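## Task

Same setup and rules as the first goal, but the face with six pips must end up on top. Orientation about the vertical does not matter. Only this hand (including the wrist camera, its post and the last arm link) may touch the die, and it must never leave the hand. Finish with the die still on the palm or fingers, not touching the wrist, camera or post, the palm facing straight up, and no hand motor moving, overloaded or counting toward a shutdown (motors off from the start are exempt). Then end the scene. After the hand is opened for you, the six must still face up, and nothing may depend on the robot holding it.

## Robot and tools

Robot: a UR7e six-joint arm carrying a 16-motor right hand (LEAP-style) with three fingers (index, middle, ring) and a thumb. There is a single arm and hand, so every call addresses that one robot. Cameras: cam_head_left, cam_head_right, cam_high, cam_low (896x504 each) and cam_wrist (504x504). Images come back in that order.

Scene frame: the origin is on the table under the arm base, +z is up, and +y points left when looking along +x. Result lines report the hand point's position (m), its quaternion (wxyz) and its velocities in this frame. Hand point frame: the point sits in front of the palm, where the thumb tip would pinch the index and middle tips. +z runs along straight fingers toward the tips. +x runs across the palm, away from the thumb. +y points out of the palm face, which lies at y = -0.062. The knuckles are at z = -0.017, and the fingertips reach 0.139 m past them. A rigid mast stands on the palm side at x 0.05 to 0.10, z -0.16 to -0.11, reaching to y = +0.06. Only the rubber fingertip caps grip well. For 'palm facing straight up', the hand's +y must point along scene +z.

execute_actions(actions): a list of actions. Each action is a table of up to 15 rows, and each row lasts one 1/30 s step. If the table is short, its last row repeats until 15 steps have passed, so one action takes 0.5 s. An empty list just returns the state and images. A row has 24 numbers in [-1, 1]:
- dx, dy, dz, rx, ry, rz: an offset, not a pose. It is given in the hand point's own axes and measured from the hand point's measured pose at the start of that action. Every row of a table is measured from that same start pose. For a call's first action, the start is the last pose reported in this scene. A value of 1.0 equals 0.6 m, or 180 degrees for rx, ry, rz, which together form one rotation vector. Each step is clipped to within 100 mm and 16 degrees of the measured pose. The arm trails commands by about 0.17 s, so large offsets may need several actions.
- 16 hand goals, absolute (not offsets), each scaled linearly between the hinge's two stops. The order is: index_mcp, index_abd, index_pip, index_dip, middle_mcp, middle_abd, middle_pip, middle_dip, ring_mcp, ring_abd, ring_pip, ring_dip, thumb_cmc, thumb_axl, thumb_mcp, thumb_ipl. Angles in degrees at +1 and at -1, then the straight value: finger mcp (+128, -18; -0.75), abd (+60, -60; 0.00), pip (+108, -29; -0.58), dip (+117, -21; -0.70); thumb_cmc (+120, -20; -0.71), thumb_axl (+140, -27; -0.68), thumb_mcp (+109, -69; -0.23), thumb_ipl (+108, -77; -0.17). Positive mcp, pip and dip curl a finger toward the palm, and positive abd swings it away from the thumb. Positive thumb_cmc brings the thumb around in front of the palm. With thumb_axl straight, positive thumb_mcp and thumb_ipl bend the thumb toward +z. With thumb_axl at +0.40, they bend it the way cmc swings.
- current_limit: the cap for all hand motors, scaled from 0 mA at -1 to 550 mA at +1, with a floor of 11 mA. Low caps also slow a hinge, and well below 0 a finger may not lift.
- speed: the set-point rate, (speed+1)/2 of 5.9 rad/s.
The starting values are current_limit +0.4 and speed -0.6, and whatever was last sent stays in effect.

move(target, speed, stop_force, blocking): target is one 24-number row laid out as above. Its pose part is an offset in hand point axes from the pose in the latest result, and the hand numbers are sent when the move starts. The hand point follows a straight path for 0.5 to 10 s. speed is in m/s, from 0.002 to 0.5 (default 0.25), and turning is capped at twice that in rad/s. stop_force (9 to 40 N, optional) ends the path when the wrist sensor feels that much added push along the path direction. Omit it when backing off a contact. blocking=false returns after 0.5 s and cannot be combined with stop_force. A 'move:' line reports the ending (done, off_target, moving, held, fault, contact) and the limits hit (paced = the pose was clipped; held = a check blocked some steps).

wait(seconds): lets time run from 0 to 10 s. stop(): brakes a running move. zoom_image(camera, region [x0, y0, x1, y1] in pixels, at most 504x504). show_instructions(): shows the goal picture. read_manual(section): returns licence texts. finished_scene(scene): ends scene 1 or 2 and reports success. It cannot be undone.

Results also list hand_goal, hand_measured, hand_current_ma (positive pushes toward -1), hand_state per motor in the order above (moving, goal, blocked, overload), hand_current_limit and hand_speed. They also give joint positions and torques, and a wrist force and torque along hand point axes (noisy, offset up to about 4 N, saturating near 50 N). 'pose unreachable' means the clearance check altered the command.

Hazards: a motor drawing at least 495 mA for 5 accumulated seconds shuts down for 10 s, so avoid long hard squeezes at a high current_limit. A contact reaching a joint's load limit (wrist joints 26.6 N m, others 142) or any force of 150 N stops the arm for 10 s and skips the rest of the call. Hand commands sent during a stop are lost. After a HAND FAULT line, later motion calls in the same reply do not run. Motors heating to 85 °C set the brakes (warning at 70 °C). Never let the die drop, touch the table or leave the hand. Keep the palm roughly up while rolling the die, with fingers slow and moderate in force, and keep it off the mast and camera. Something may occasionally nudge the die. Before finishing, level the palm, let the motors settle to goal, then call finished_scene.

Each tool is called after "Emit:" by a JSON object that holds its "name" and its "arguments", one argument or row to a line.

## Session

Emit:
{"name": "execute_actions", "arguments": {
  "actions": []
}}

Emit:
{"name": "show_instructions", "arguments": {

}}

Scene clock: 0.00 s.
end_effector_position=(+0.6071, +0.0908, +0.5038) hand_goal=(-0.046, +0.000, +0.008, -0.280, -0.046, +0.000, +0.008, -0.280, -0.046, +0.000, +0.008, -0.280, +0.104, -0.266, -0.032, +0.018) hand_measured=(-0.060, +0.000, +0.006, -0.282, -0.060, +0.000, +0.006, -0.282, -0.060, +0.000, +0.006, -0.282, +0.092, -0.270, -0.034, +0.016) hand_current_ma=(-80, +0, -12, -13, -78, +0, -12, -12, -80, +0, -13, -13, -64, -25, -12, -11) hand_state=(goal, goal, goal, goal, goal, goal, goal, goal, goal, goal, goal, goal, goal, goal, goal, goal) hand_current_limit=0.40 hand_speed=-0.60 end_effector_quat_wxyz=(+0.491, +0.446, +0.529, +0.529) end_effector_velocity=(+0.000, -0.001, +0.000) end_effector_angular_velocity=(-0.000, -0.000, -0.001)
Joint positions: [-0.16  -1.161  2.19  -4.209 -1.31  -0.033]
Joint velocities: [-0.    -0.    -0.     0.    -0.001 -0.   ]
Joint torques (N m, as the arm reports them, + toward a larger angle): no reading
Motor temperatures (°C, as the motors report them): [21 21 22 28 31 28]
Wrist force (N, on the end effector, along its own x y z axes, offset not removed): no reading
Wrist torque (N m, same axes, about the end effector's origin, offset not removed): no reading
Hand target: +0.607, +0.091, +0.504; +0.491, +0.446, +0.529, +0.529

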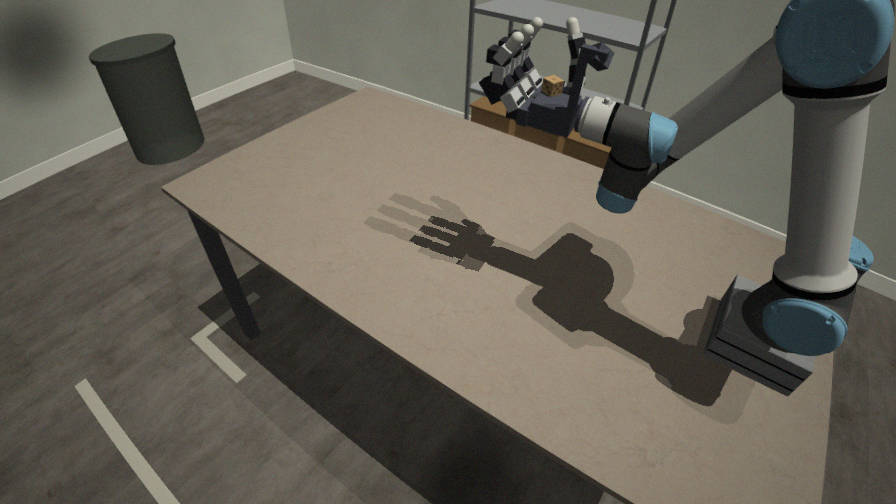

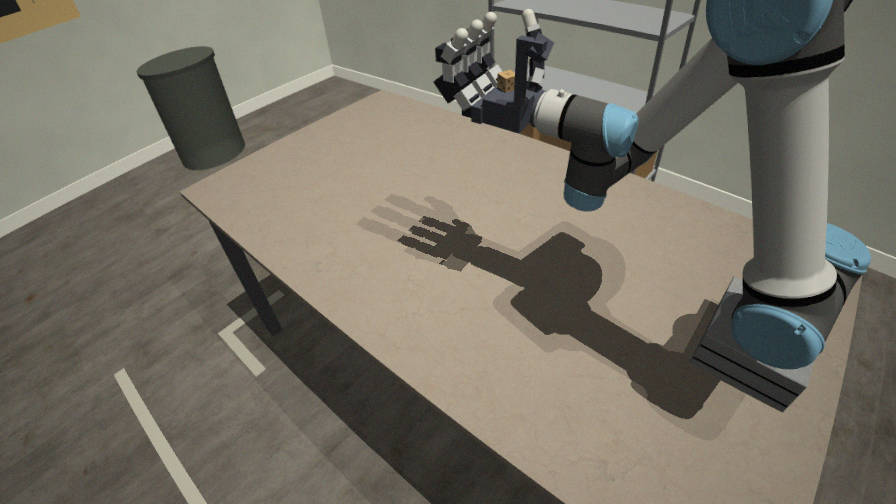

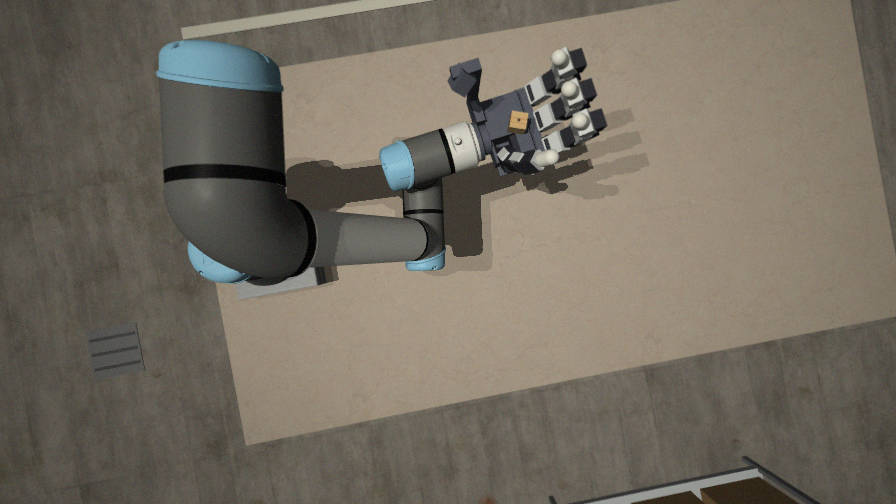

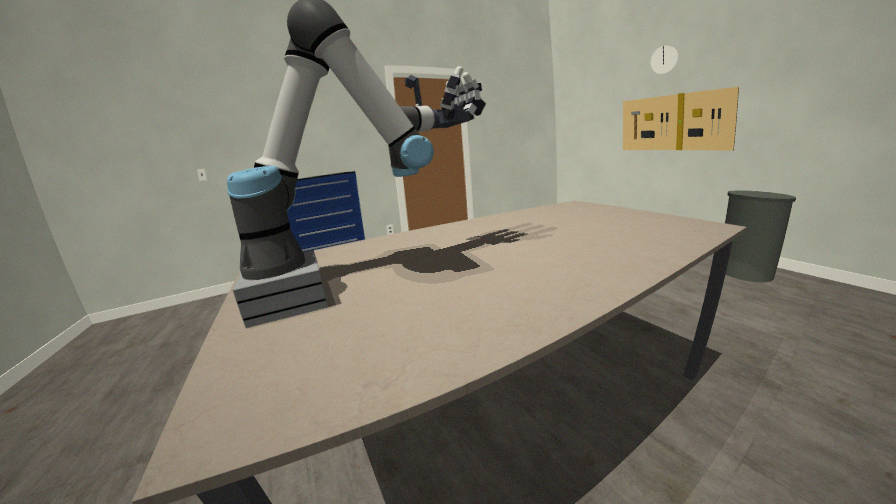

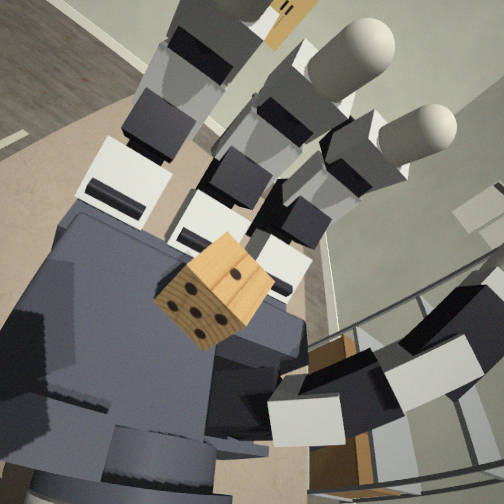

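Reference images for this scene: goal picture from the wrist camera place.

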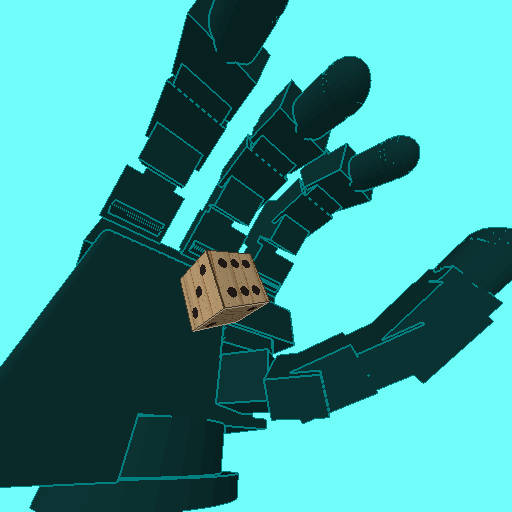

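Emit:
{"name": "move", "arguments": {
  "target": [0,0,0,0.15,0,0,0.2,0,-0.58,-0.7,0.2,0,-0.58,-0.7,0.2,0,-0.58,-0.7,-0.2,-0.266,-0.23,-0.17,0.4,-0.4],
  "speed": 0.08
}}

Emit:
{"name": "zoom_image", "arguments": {
  "camera": "cam_head_left",
  "region": [440, 0, 660, 160]
}}

Scene clock: 9.67 s.
end_effector_position=(+0.6071, +0.0908, +0.5038) hand_goal=(+0.200, +0.000, -0.580, -0.700, +0.200, +0.000, -0.580, -0.700, +0.200, +0.000, -0.580, -0.700, -0.200, -0.266, -0.230, -0.170) hand_measured=(+0.188, +0.000, -0.580, -0.698, +0.190, +0.000, -0.580, -0.698, +0.188, +0.000, -0.580, -0.698, -0.208, -0.268, -0.230, -0.168) hand_current_ma=(-61, +0, +1, +12, -61, +0, +1, +12, -61, +0, +1, +12, -42, -14, -6, +9) hand_state=(goal, goal, goal, goal, goal, goal, goal, goal, goal, goal, goal, goal, goal, goal, goal, goal) hand_current_limit=0.40 hand_speed=-0.40 end_effector_quat_wxyz=(+0.374, +0.548, +0.638, +0.391) end_effector_velocity=(+0.000, +0.001, +0.000) end_effector_angular_velocity=(-0.001, +0.009, +0.001)
Joint positions: [-0.16  -1.563  2.25  -3.385 -1.353 -0.15 ]
Joint velocities: [ 0.001 -0.007 -0.003  0.02  -0.002 -0.002]
Joint torques (N m, as the arm reports them, + toward a larger angle): [  8.85 -26.77 -25.16  -1.47  -1.87  -2.32]
Motor temperatures (°C, as the motors report them): [21 21 22 28 31 28]
Wrist force (N, on the end effector, along its own x y z axes, offset not removed): [0.4 -2.0 -2.6]
Wrist torque (N m, same axes, about the end effector's origin, offset not removed): [-0.22 -0.07 -0.19]
Hand target: +0.607, +0.091, +0.504; +0.374, +0.548, +0.638, +0.391
Off the commanded pose: 0.000 m, 0 deg.
move: done

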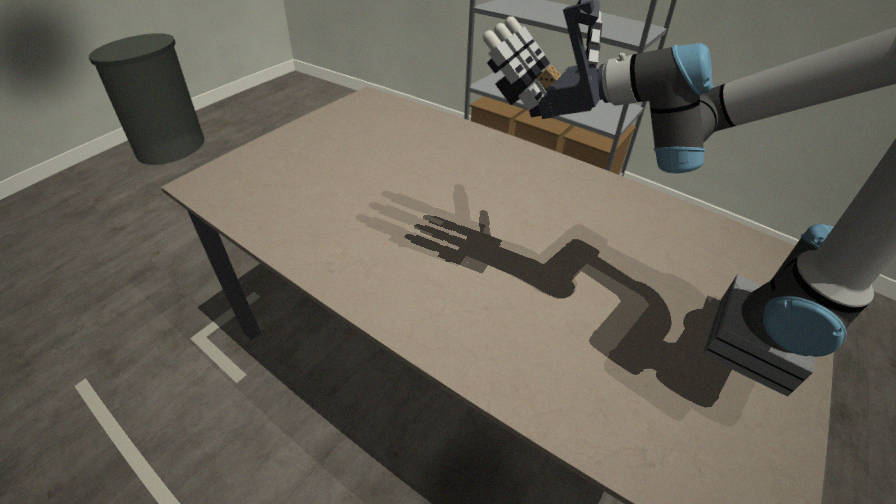

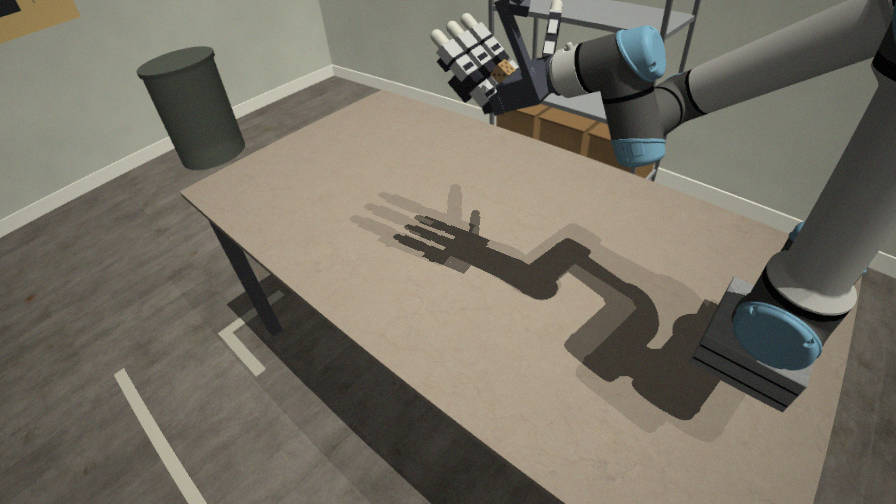

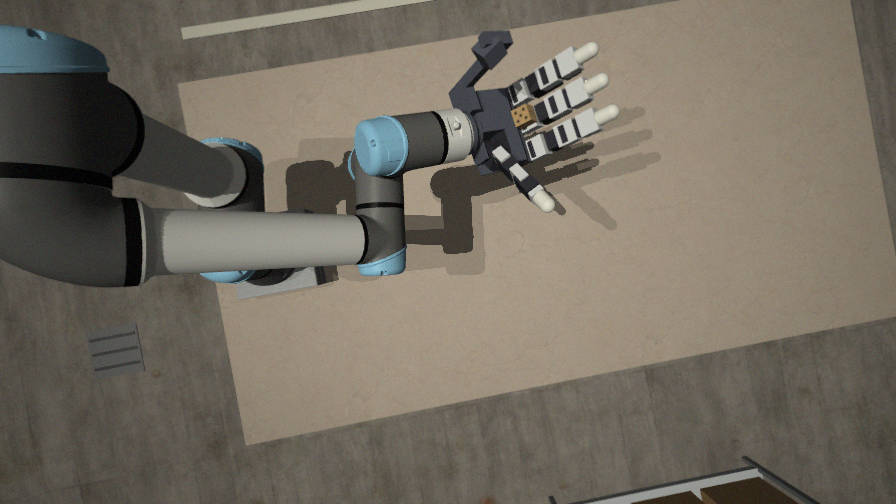

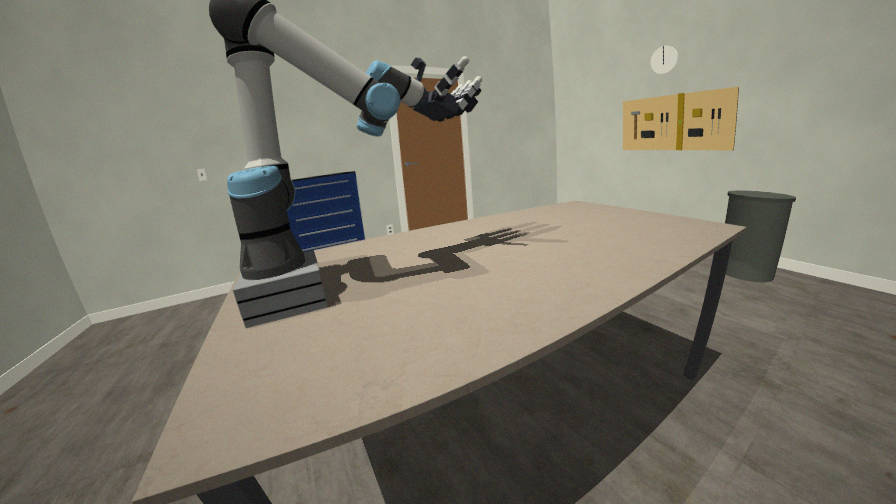

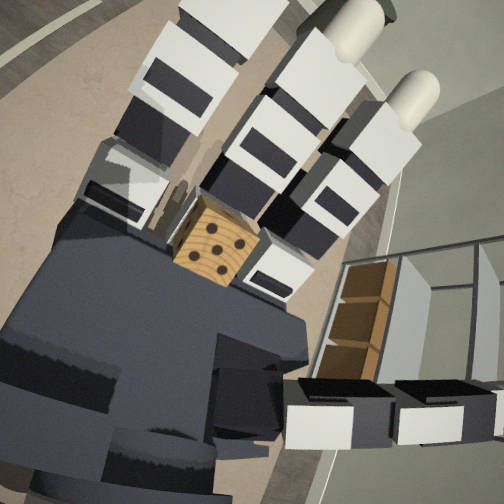

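Region (440, 0, 660, 160) of cam_head_left's 896x504 image, scaled by 2.291, with more detail than that image has; it fills the top 367 rows of this view, and the rest is white.

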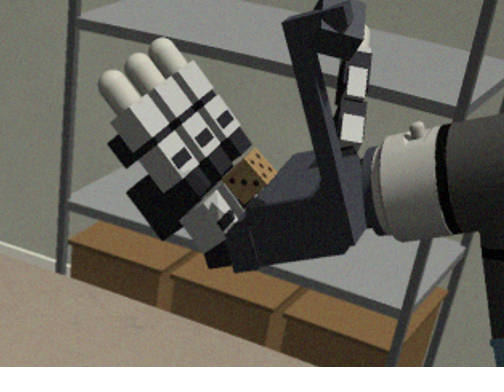

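Emit:
{"name": "move", "arguments": {
  "target": [0,0,0,0.03,0,0,-0.72,0.08,0.3,-0.6,-0.72,0,0.3,-0.6,-0.72,-0.08,0.3,-0.6,-0.2,-0.266,-0.23,-0.17,0.4,-0.8],
  "speed": 0.04
}}

Emit:
{"name": "zoom_image", "arguments": {
  "camera": "cam_head_left",
  "region": [440, 0, 660, 160]
}}

Scene clock: 16.63 s.
end_effector_position=(+0.6071, +0.0908, +0.5038) hand_goal=(-0.720, +0.080, +0.300, -0.600, -0.720, +0.000, +0.300, -0.600, -0.720, -0.080, +0.300, -0.600, -0.200, -0.266, -0.230, -0.170) hand_measured=(-0.728, +0.078, +0.292, -0.604, -0.728, +0.000, +0.292, -0.604, -0.728, -0.078, +0.292, -0.604, -0.208, -0.268, -0.230, -0.168) hand_current_ma=(-44, -12, -43, -19, -42, +0, -43, -18, -44, +14, -45, -19, -42, -14, -6, +9) hand_state=(goal, goal, goal, goal, goal, goal, goal, goal, goal, goal, goal, goal, goal, goal, goal, goal) hand_current_limit=0.40 hand_speed=-0.80 end_effector_quat_wxyz=(+0.348, +0.565, +0.656, +0.361) end_effector_velocity=(+0.000, -0.001, +0.000) end_effector_angular_velocity=(-0.001, +0.001, -0.002)
Joint positions: [-0.156 -1.624  2.223 -3.201 -1.372 -0.168]
Joint velocities: [-0.    -0.    -0.     0.001 -0.002  0.   ]
Joint torques (N m, as the arm reports them, + toward a larger angle): [  7.67 -25.48 -25.32  -1.78  -1.73  -1.81]
Motor temperatures (°C, as the motors report them): [21 21 22 28 31 28]
Wrist force (N, on the end effector, along its own x y z axes, offset not removed): [0.9 0.5 -0.4]
Wrist torque (N m, same axes, about the end effector's origin, offset not removed): [-0.16 -0.10 0.02]
Hand target: +0.607, +0.091, +0.504; +0.348, +0.565, +0.656, +0.361
Off the commanded pose: 0.000 m, 0 deg.
move: done

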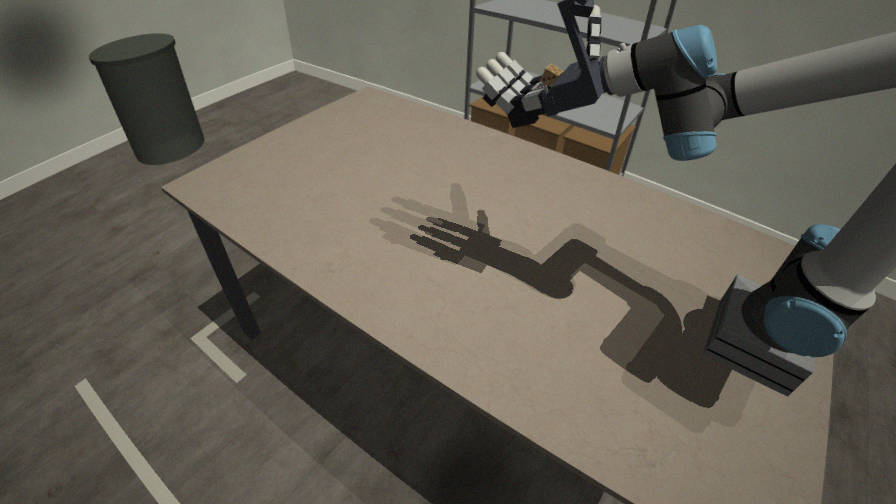

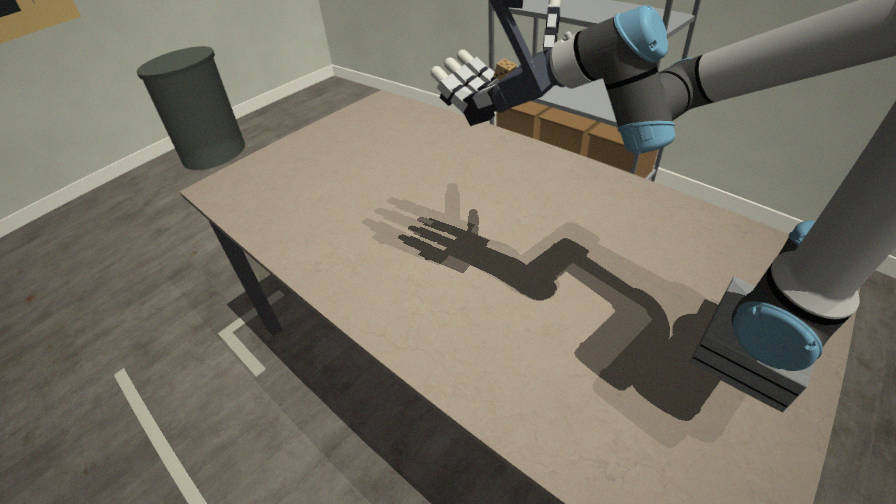

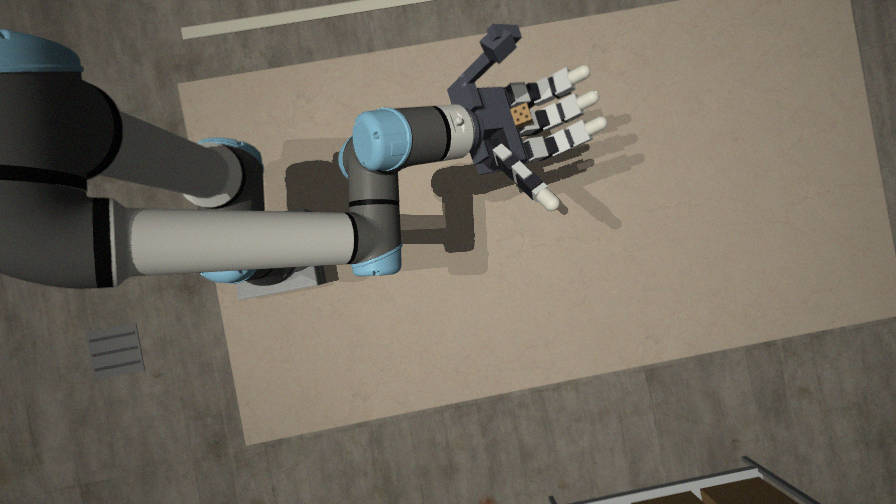

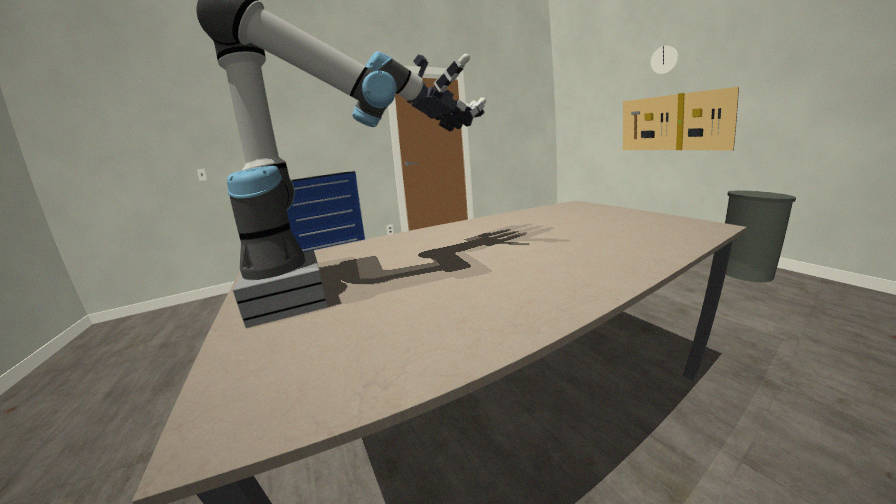

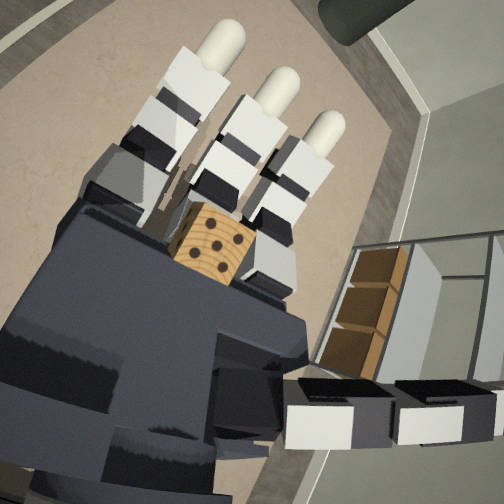

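Region (440, 0, 660, 160) of cam_head_left's 896x504 image, scaled by 2.291, with more detail than that image has; it fills the top 367 rows of this view, and the rest is white.

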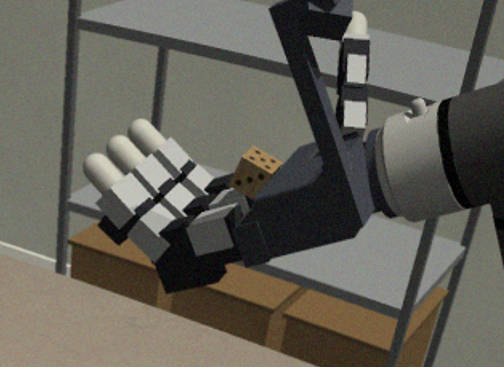

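Still in the groove; tilt further slowly.

Emit:
{"name": "move", "arguments": {
  "target": [0,0,0,0.06,0,0,-0.72,0.08,0.3,-0.6,-0.72,0,0.3,-0.6,-0.72,-0.08,0.3,-0.6,-0.2,-0.266,-0.23,-0.17,0.4,-0.8],
  "speed": 0.03
}}

Emit:
{"name": "zoom_image", "arguments": {
  "camera": "cam_head_left",
  "region": [440, 0, 660, 160]
}}

Scene clock: 23.93 s.
end_effector_position=(+0.6071, +0.0908, +0.5038) hand_goal=(-0.720, +0.080, +0.300, -0.600, -0.720, +0.000, +0.300, -0.600, -0.720, -0.080, +0.300, -0.600, -0.200, -0.266, -0.230, -0.170) hand_measured=(-0.728, +0.078, +0.292, -0.604, -0.728, +0.000, +0.292, -0.604, -0.728, -0.078, +0.292, -0.604, -0.208, -0.268, -0.230, -0.168) hand_current_ma=(-44, -12, -43, -19, -52, +0, -42, -18, -44, +14, -45, -19, -42, -14, -6, +9) hand_state=(goal, goal, goal, goal, goal, goal, goal, goal, goal, goal, goal, goal, goal, goal, goal, goal) hand_current_limit=0.40 hand_speed=-0.80 end_effector_quat_wxyz=(+0.293, +0.595, +0.687, +0.298) end_effector_velocity=(+0.000, -0.000, +0.001) end_effector_angular_velocity=(-0.001, +0.009, -0.001)
Joint positions: [-0.142 -1.706  2.134 -2.844 -1.416 -0.193]
Joint velocities: [ 0.    -0.003 -0.007  0.019 -0.002 -0.001]
Joint torques (N m, as the arm reports them, + toward a larger angle): [  7.82 -25.27 -28.22  -1.94  -1.81  -1.61]
Motor temperatures (°C, as the motors report them): [21 21 22 28 31 28]
Wrist force (N, on the end effector, along its own x y z axes, offset not removed): [0.4 -0.8 -0.9]
Wrist torque (N m, same axes, about the end effector's origin, offset not removed): [-0.16 -0.06 0.02]
Hand target: +0.607, +0.091, +0.504; +0.293, +0.595, +0.687, +0.297
Off the commanded pose: 0.000 m, 0 deg.
move: done

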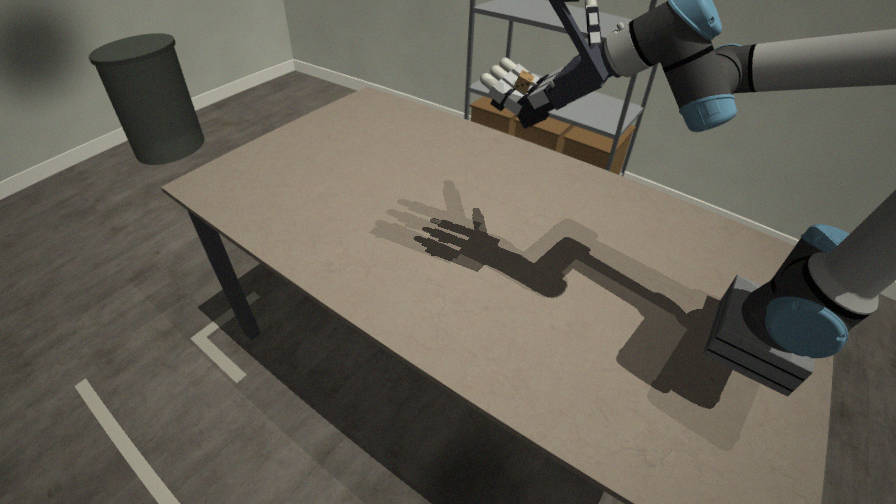

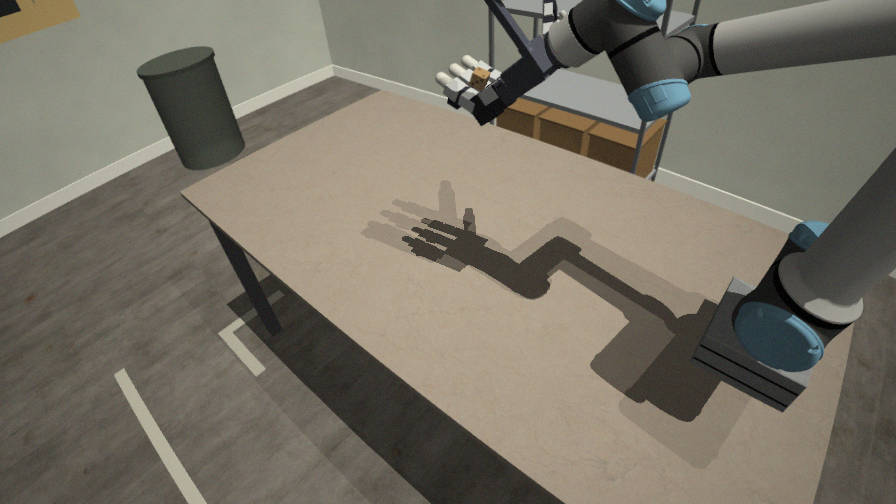

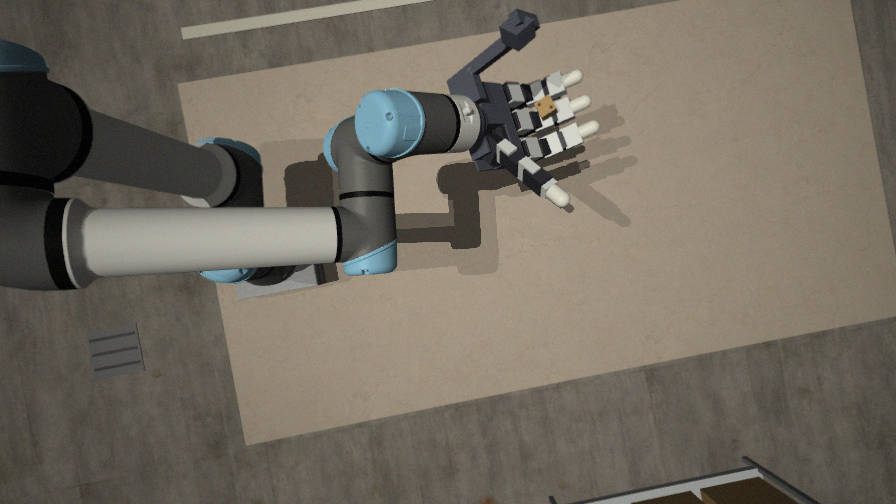

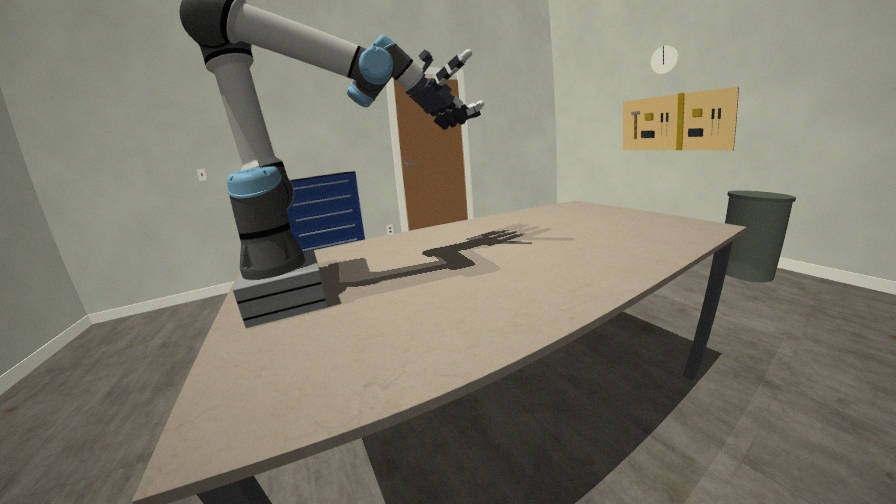

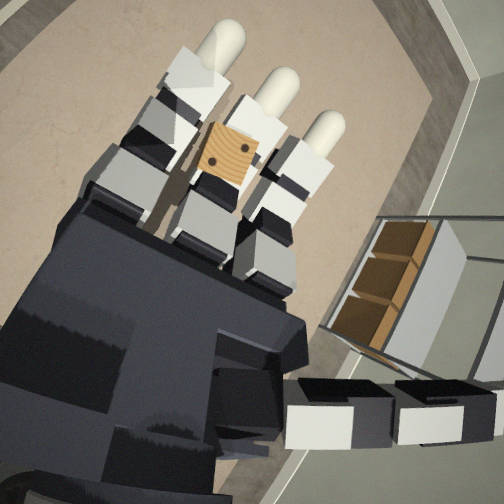

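Region (440, 0, 660, 160) of cam_head_left's 896x504 image, scaled by 2.291, with more detail than that image has; it fills the top 367 rows of this view, and the rest is white.

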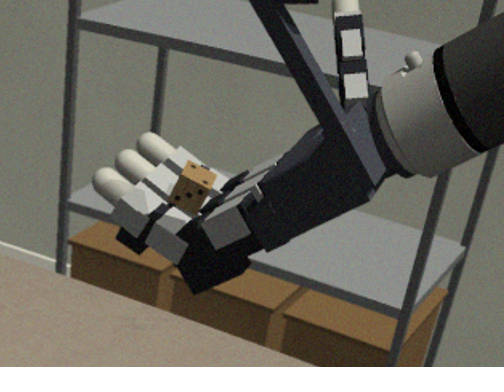

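Emit:
{"name": "zoom_image", "arguments": {
  "camera": "cam_head_left",
  "region": [490, 50, 560, 110]
}}

Emit:
{"name": "zoom_image", "arguments": {
  "camera": "cam_high",
  "region": [490, 60, 610, 150]
}}

Region (490, 50, 560, 110) of cam_head_left's 896x504 image, scaled by 7.200, with more detail than that image has; it fills the top 432 rows of this view, and the rest is white.

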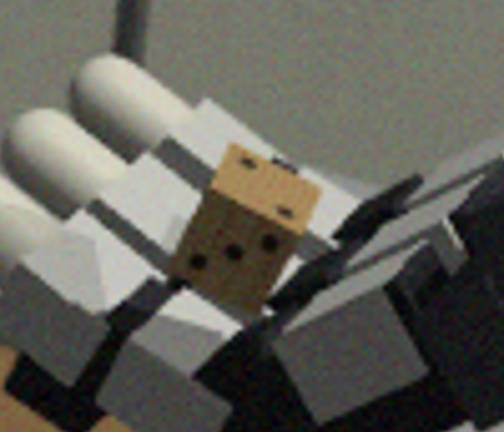

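Region (490, 60, 610, 150) of cam_high's 896x504 image, scaled by 4.200, with more detail than that image has; it fills the top 378 rows of this view, and the rest is white.

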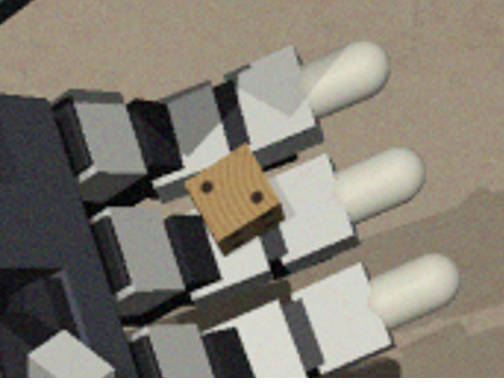

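Emit:
{"name": "move", "arguments": {
  "target": [0,0,0,-0.24,0,0,-0.72,0.08,0.75,-0.6,-0.72,0,0.75,-0.6,-0.72,-0.08,0.75,-0.6,-0.2,-0.266,-0.23,-0.17,0.4,-0.9],
  "speed": 0.05
}}

Emit:
{"name": "zoom_image", "arguments": {
  "camera": "cam_head_left",
  "region": [440, 0, 660, 160]
}}

Emit:
{"name": "zoom_image", "arguments": {
  "camera": "cam_high",
  "region": [440, 40, 660, 200]
}}

Scene clock: 39.73 s.
end_effector_position=(+0.6071, +0.0908, +0.5038) hand_goal=(-0.720, +0.080, +0.750, -0.600, -0.720, +0.000, +0.750, -0.600, -0.720, -0.080, +0.750, -0.600, -0.200, -0.266, -0.230, -0.170) hand_measured=(-0.728, +0.078, +0.748, -0.602, -0.728, +0.000, +0.748, -0.602, -0.728, -0.078, +0.748, -0.602, -0.208, -0.268, -0.230, -0.168) hand_current_ma=(-44, -12, -14, -14, -52, +0, -15, -13, -44, +14, -14, -14, -42, -14, -6, +9) hand_state=(goal, goal, goal, goal, goal, goal, goal, goal, goal, goal, goal, goal, goal, goal, goal, goal) hand_current_limit=0.40 hand_speed=-0.90 end_effector_quat_wxyz=(+0.492, +0.446, +0.529, +0.529) end_effector_velocity=(+0.000, -0.001, -0.000) end_effector_angular_velocity=(+0.002, -0.011, -0.002)
Joint positions: [-0.16  -1.16   2.19  -4.21  -1.31  -0.033]
Joint velocities: [-0.001  0.011 -0.006 -0.016 -0.001  0.003]
Joint torques (N m, as the arm reports them, + toward a larger angle): [  7.83 -23.18 -20.79  -4.01  -1.92   1.54]
Motor temperatures (°C, as the motors report them): [21 21 22 28 31 28]
Wrist force (N, on the end effector, along its own x y z axes, offset not removed): [0.8 -0.7 -1.4]
Wrist torque (N m, same axes, about the end effector's origin, offset not removed): [-0.24 -0.14 0.00]
Hand target: +0.607, +0.091, +0.504; +0.492, +0.446, +0.528, +0.529
Off the commanded pose: 0.000 m, 0 deg.
move: done

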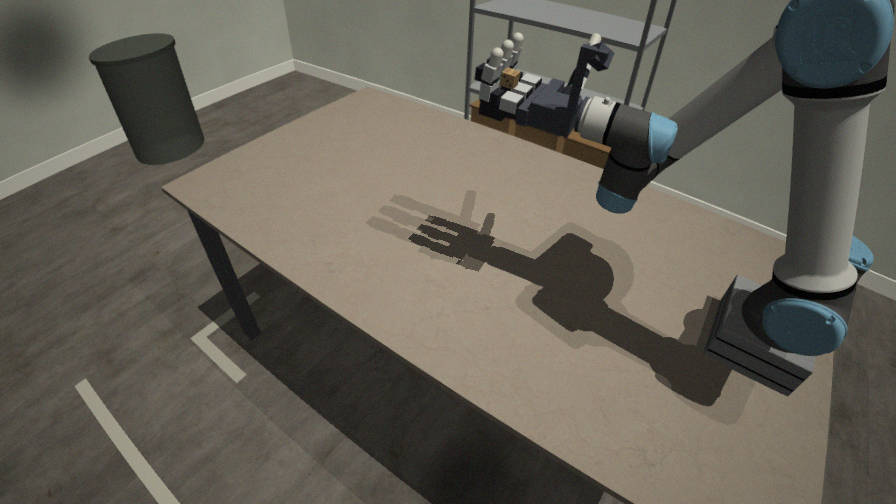

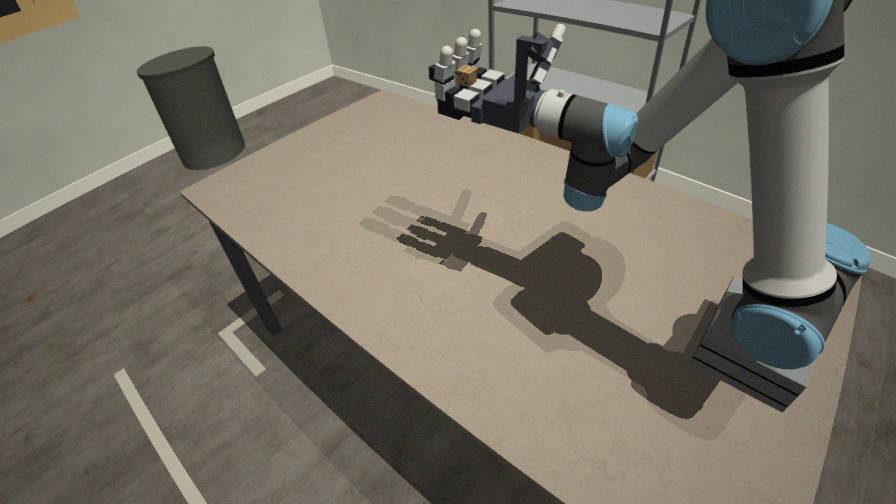

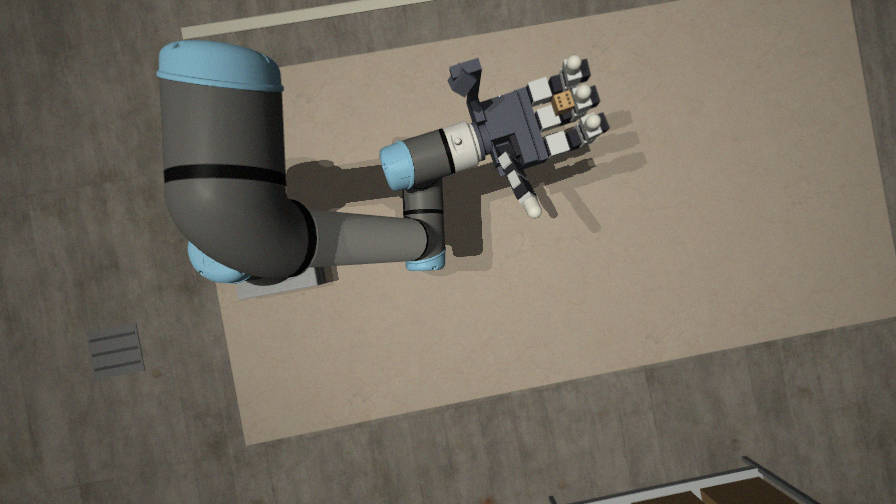

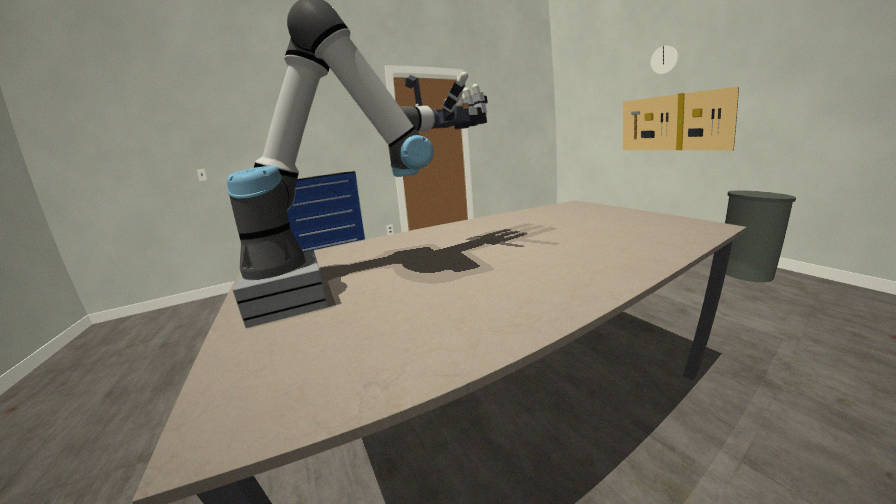

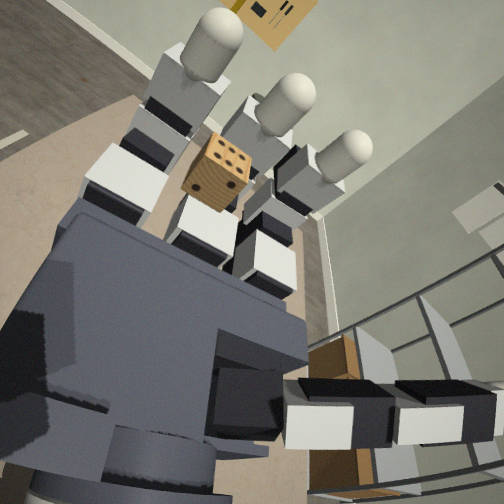

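Region (440, 0, 660, 160) of cam_head_left's 896x504 image, scaled by 2.291, with more detail than that image has; it fills the top 367 rows of this view, and the rest is white.

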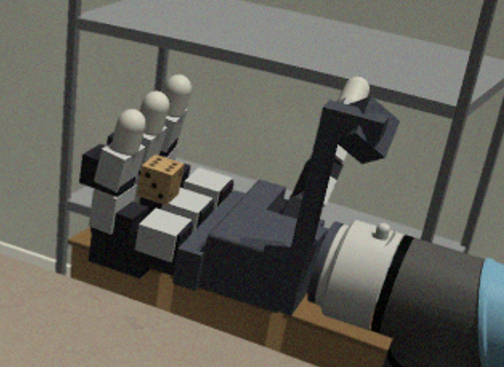

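Region (440, 40, 660, 200) of cam_high's 896x504 image, scaled by 2.291, with more detail than that image has; it fills the top 367 rows of this view, and the rest is white.

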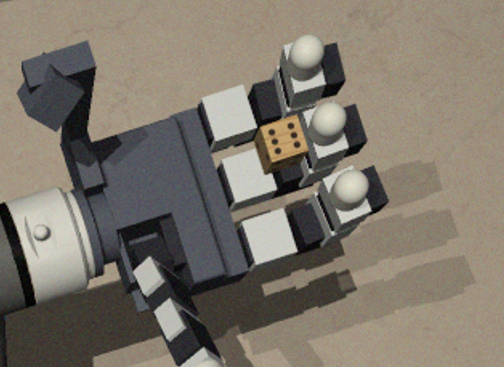

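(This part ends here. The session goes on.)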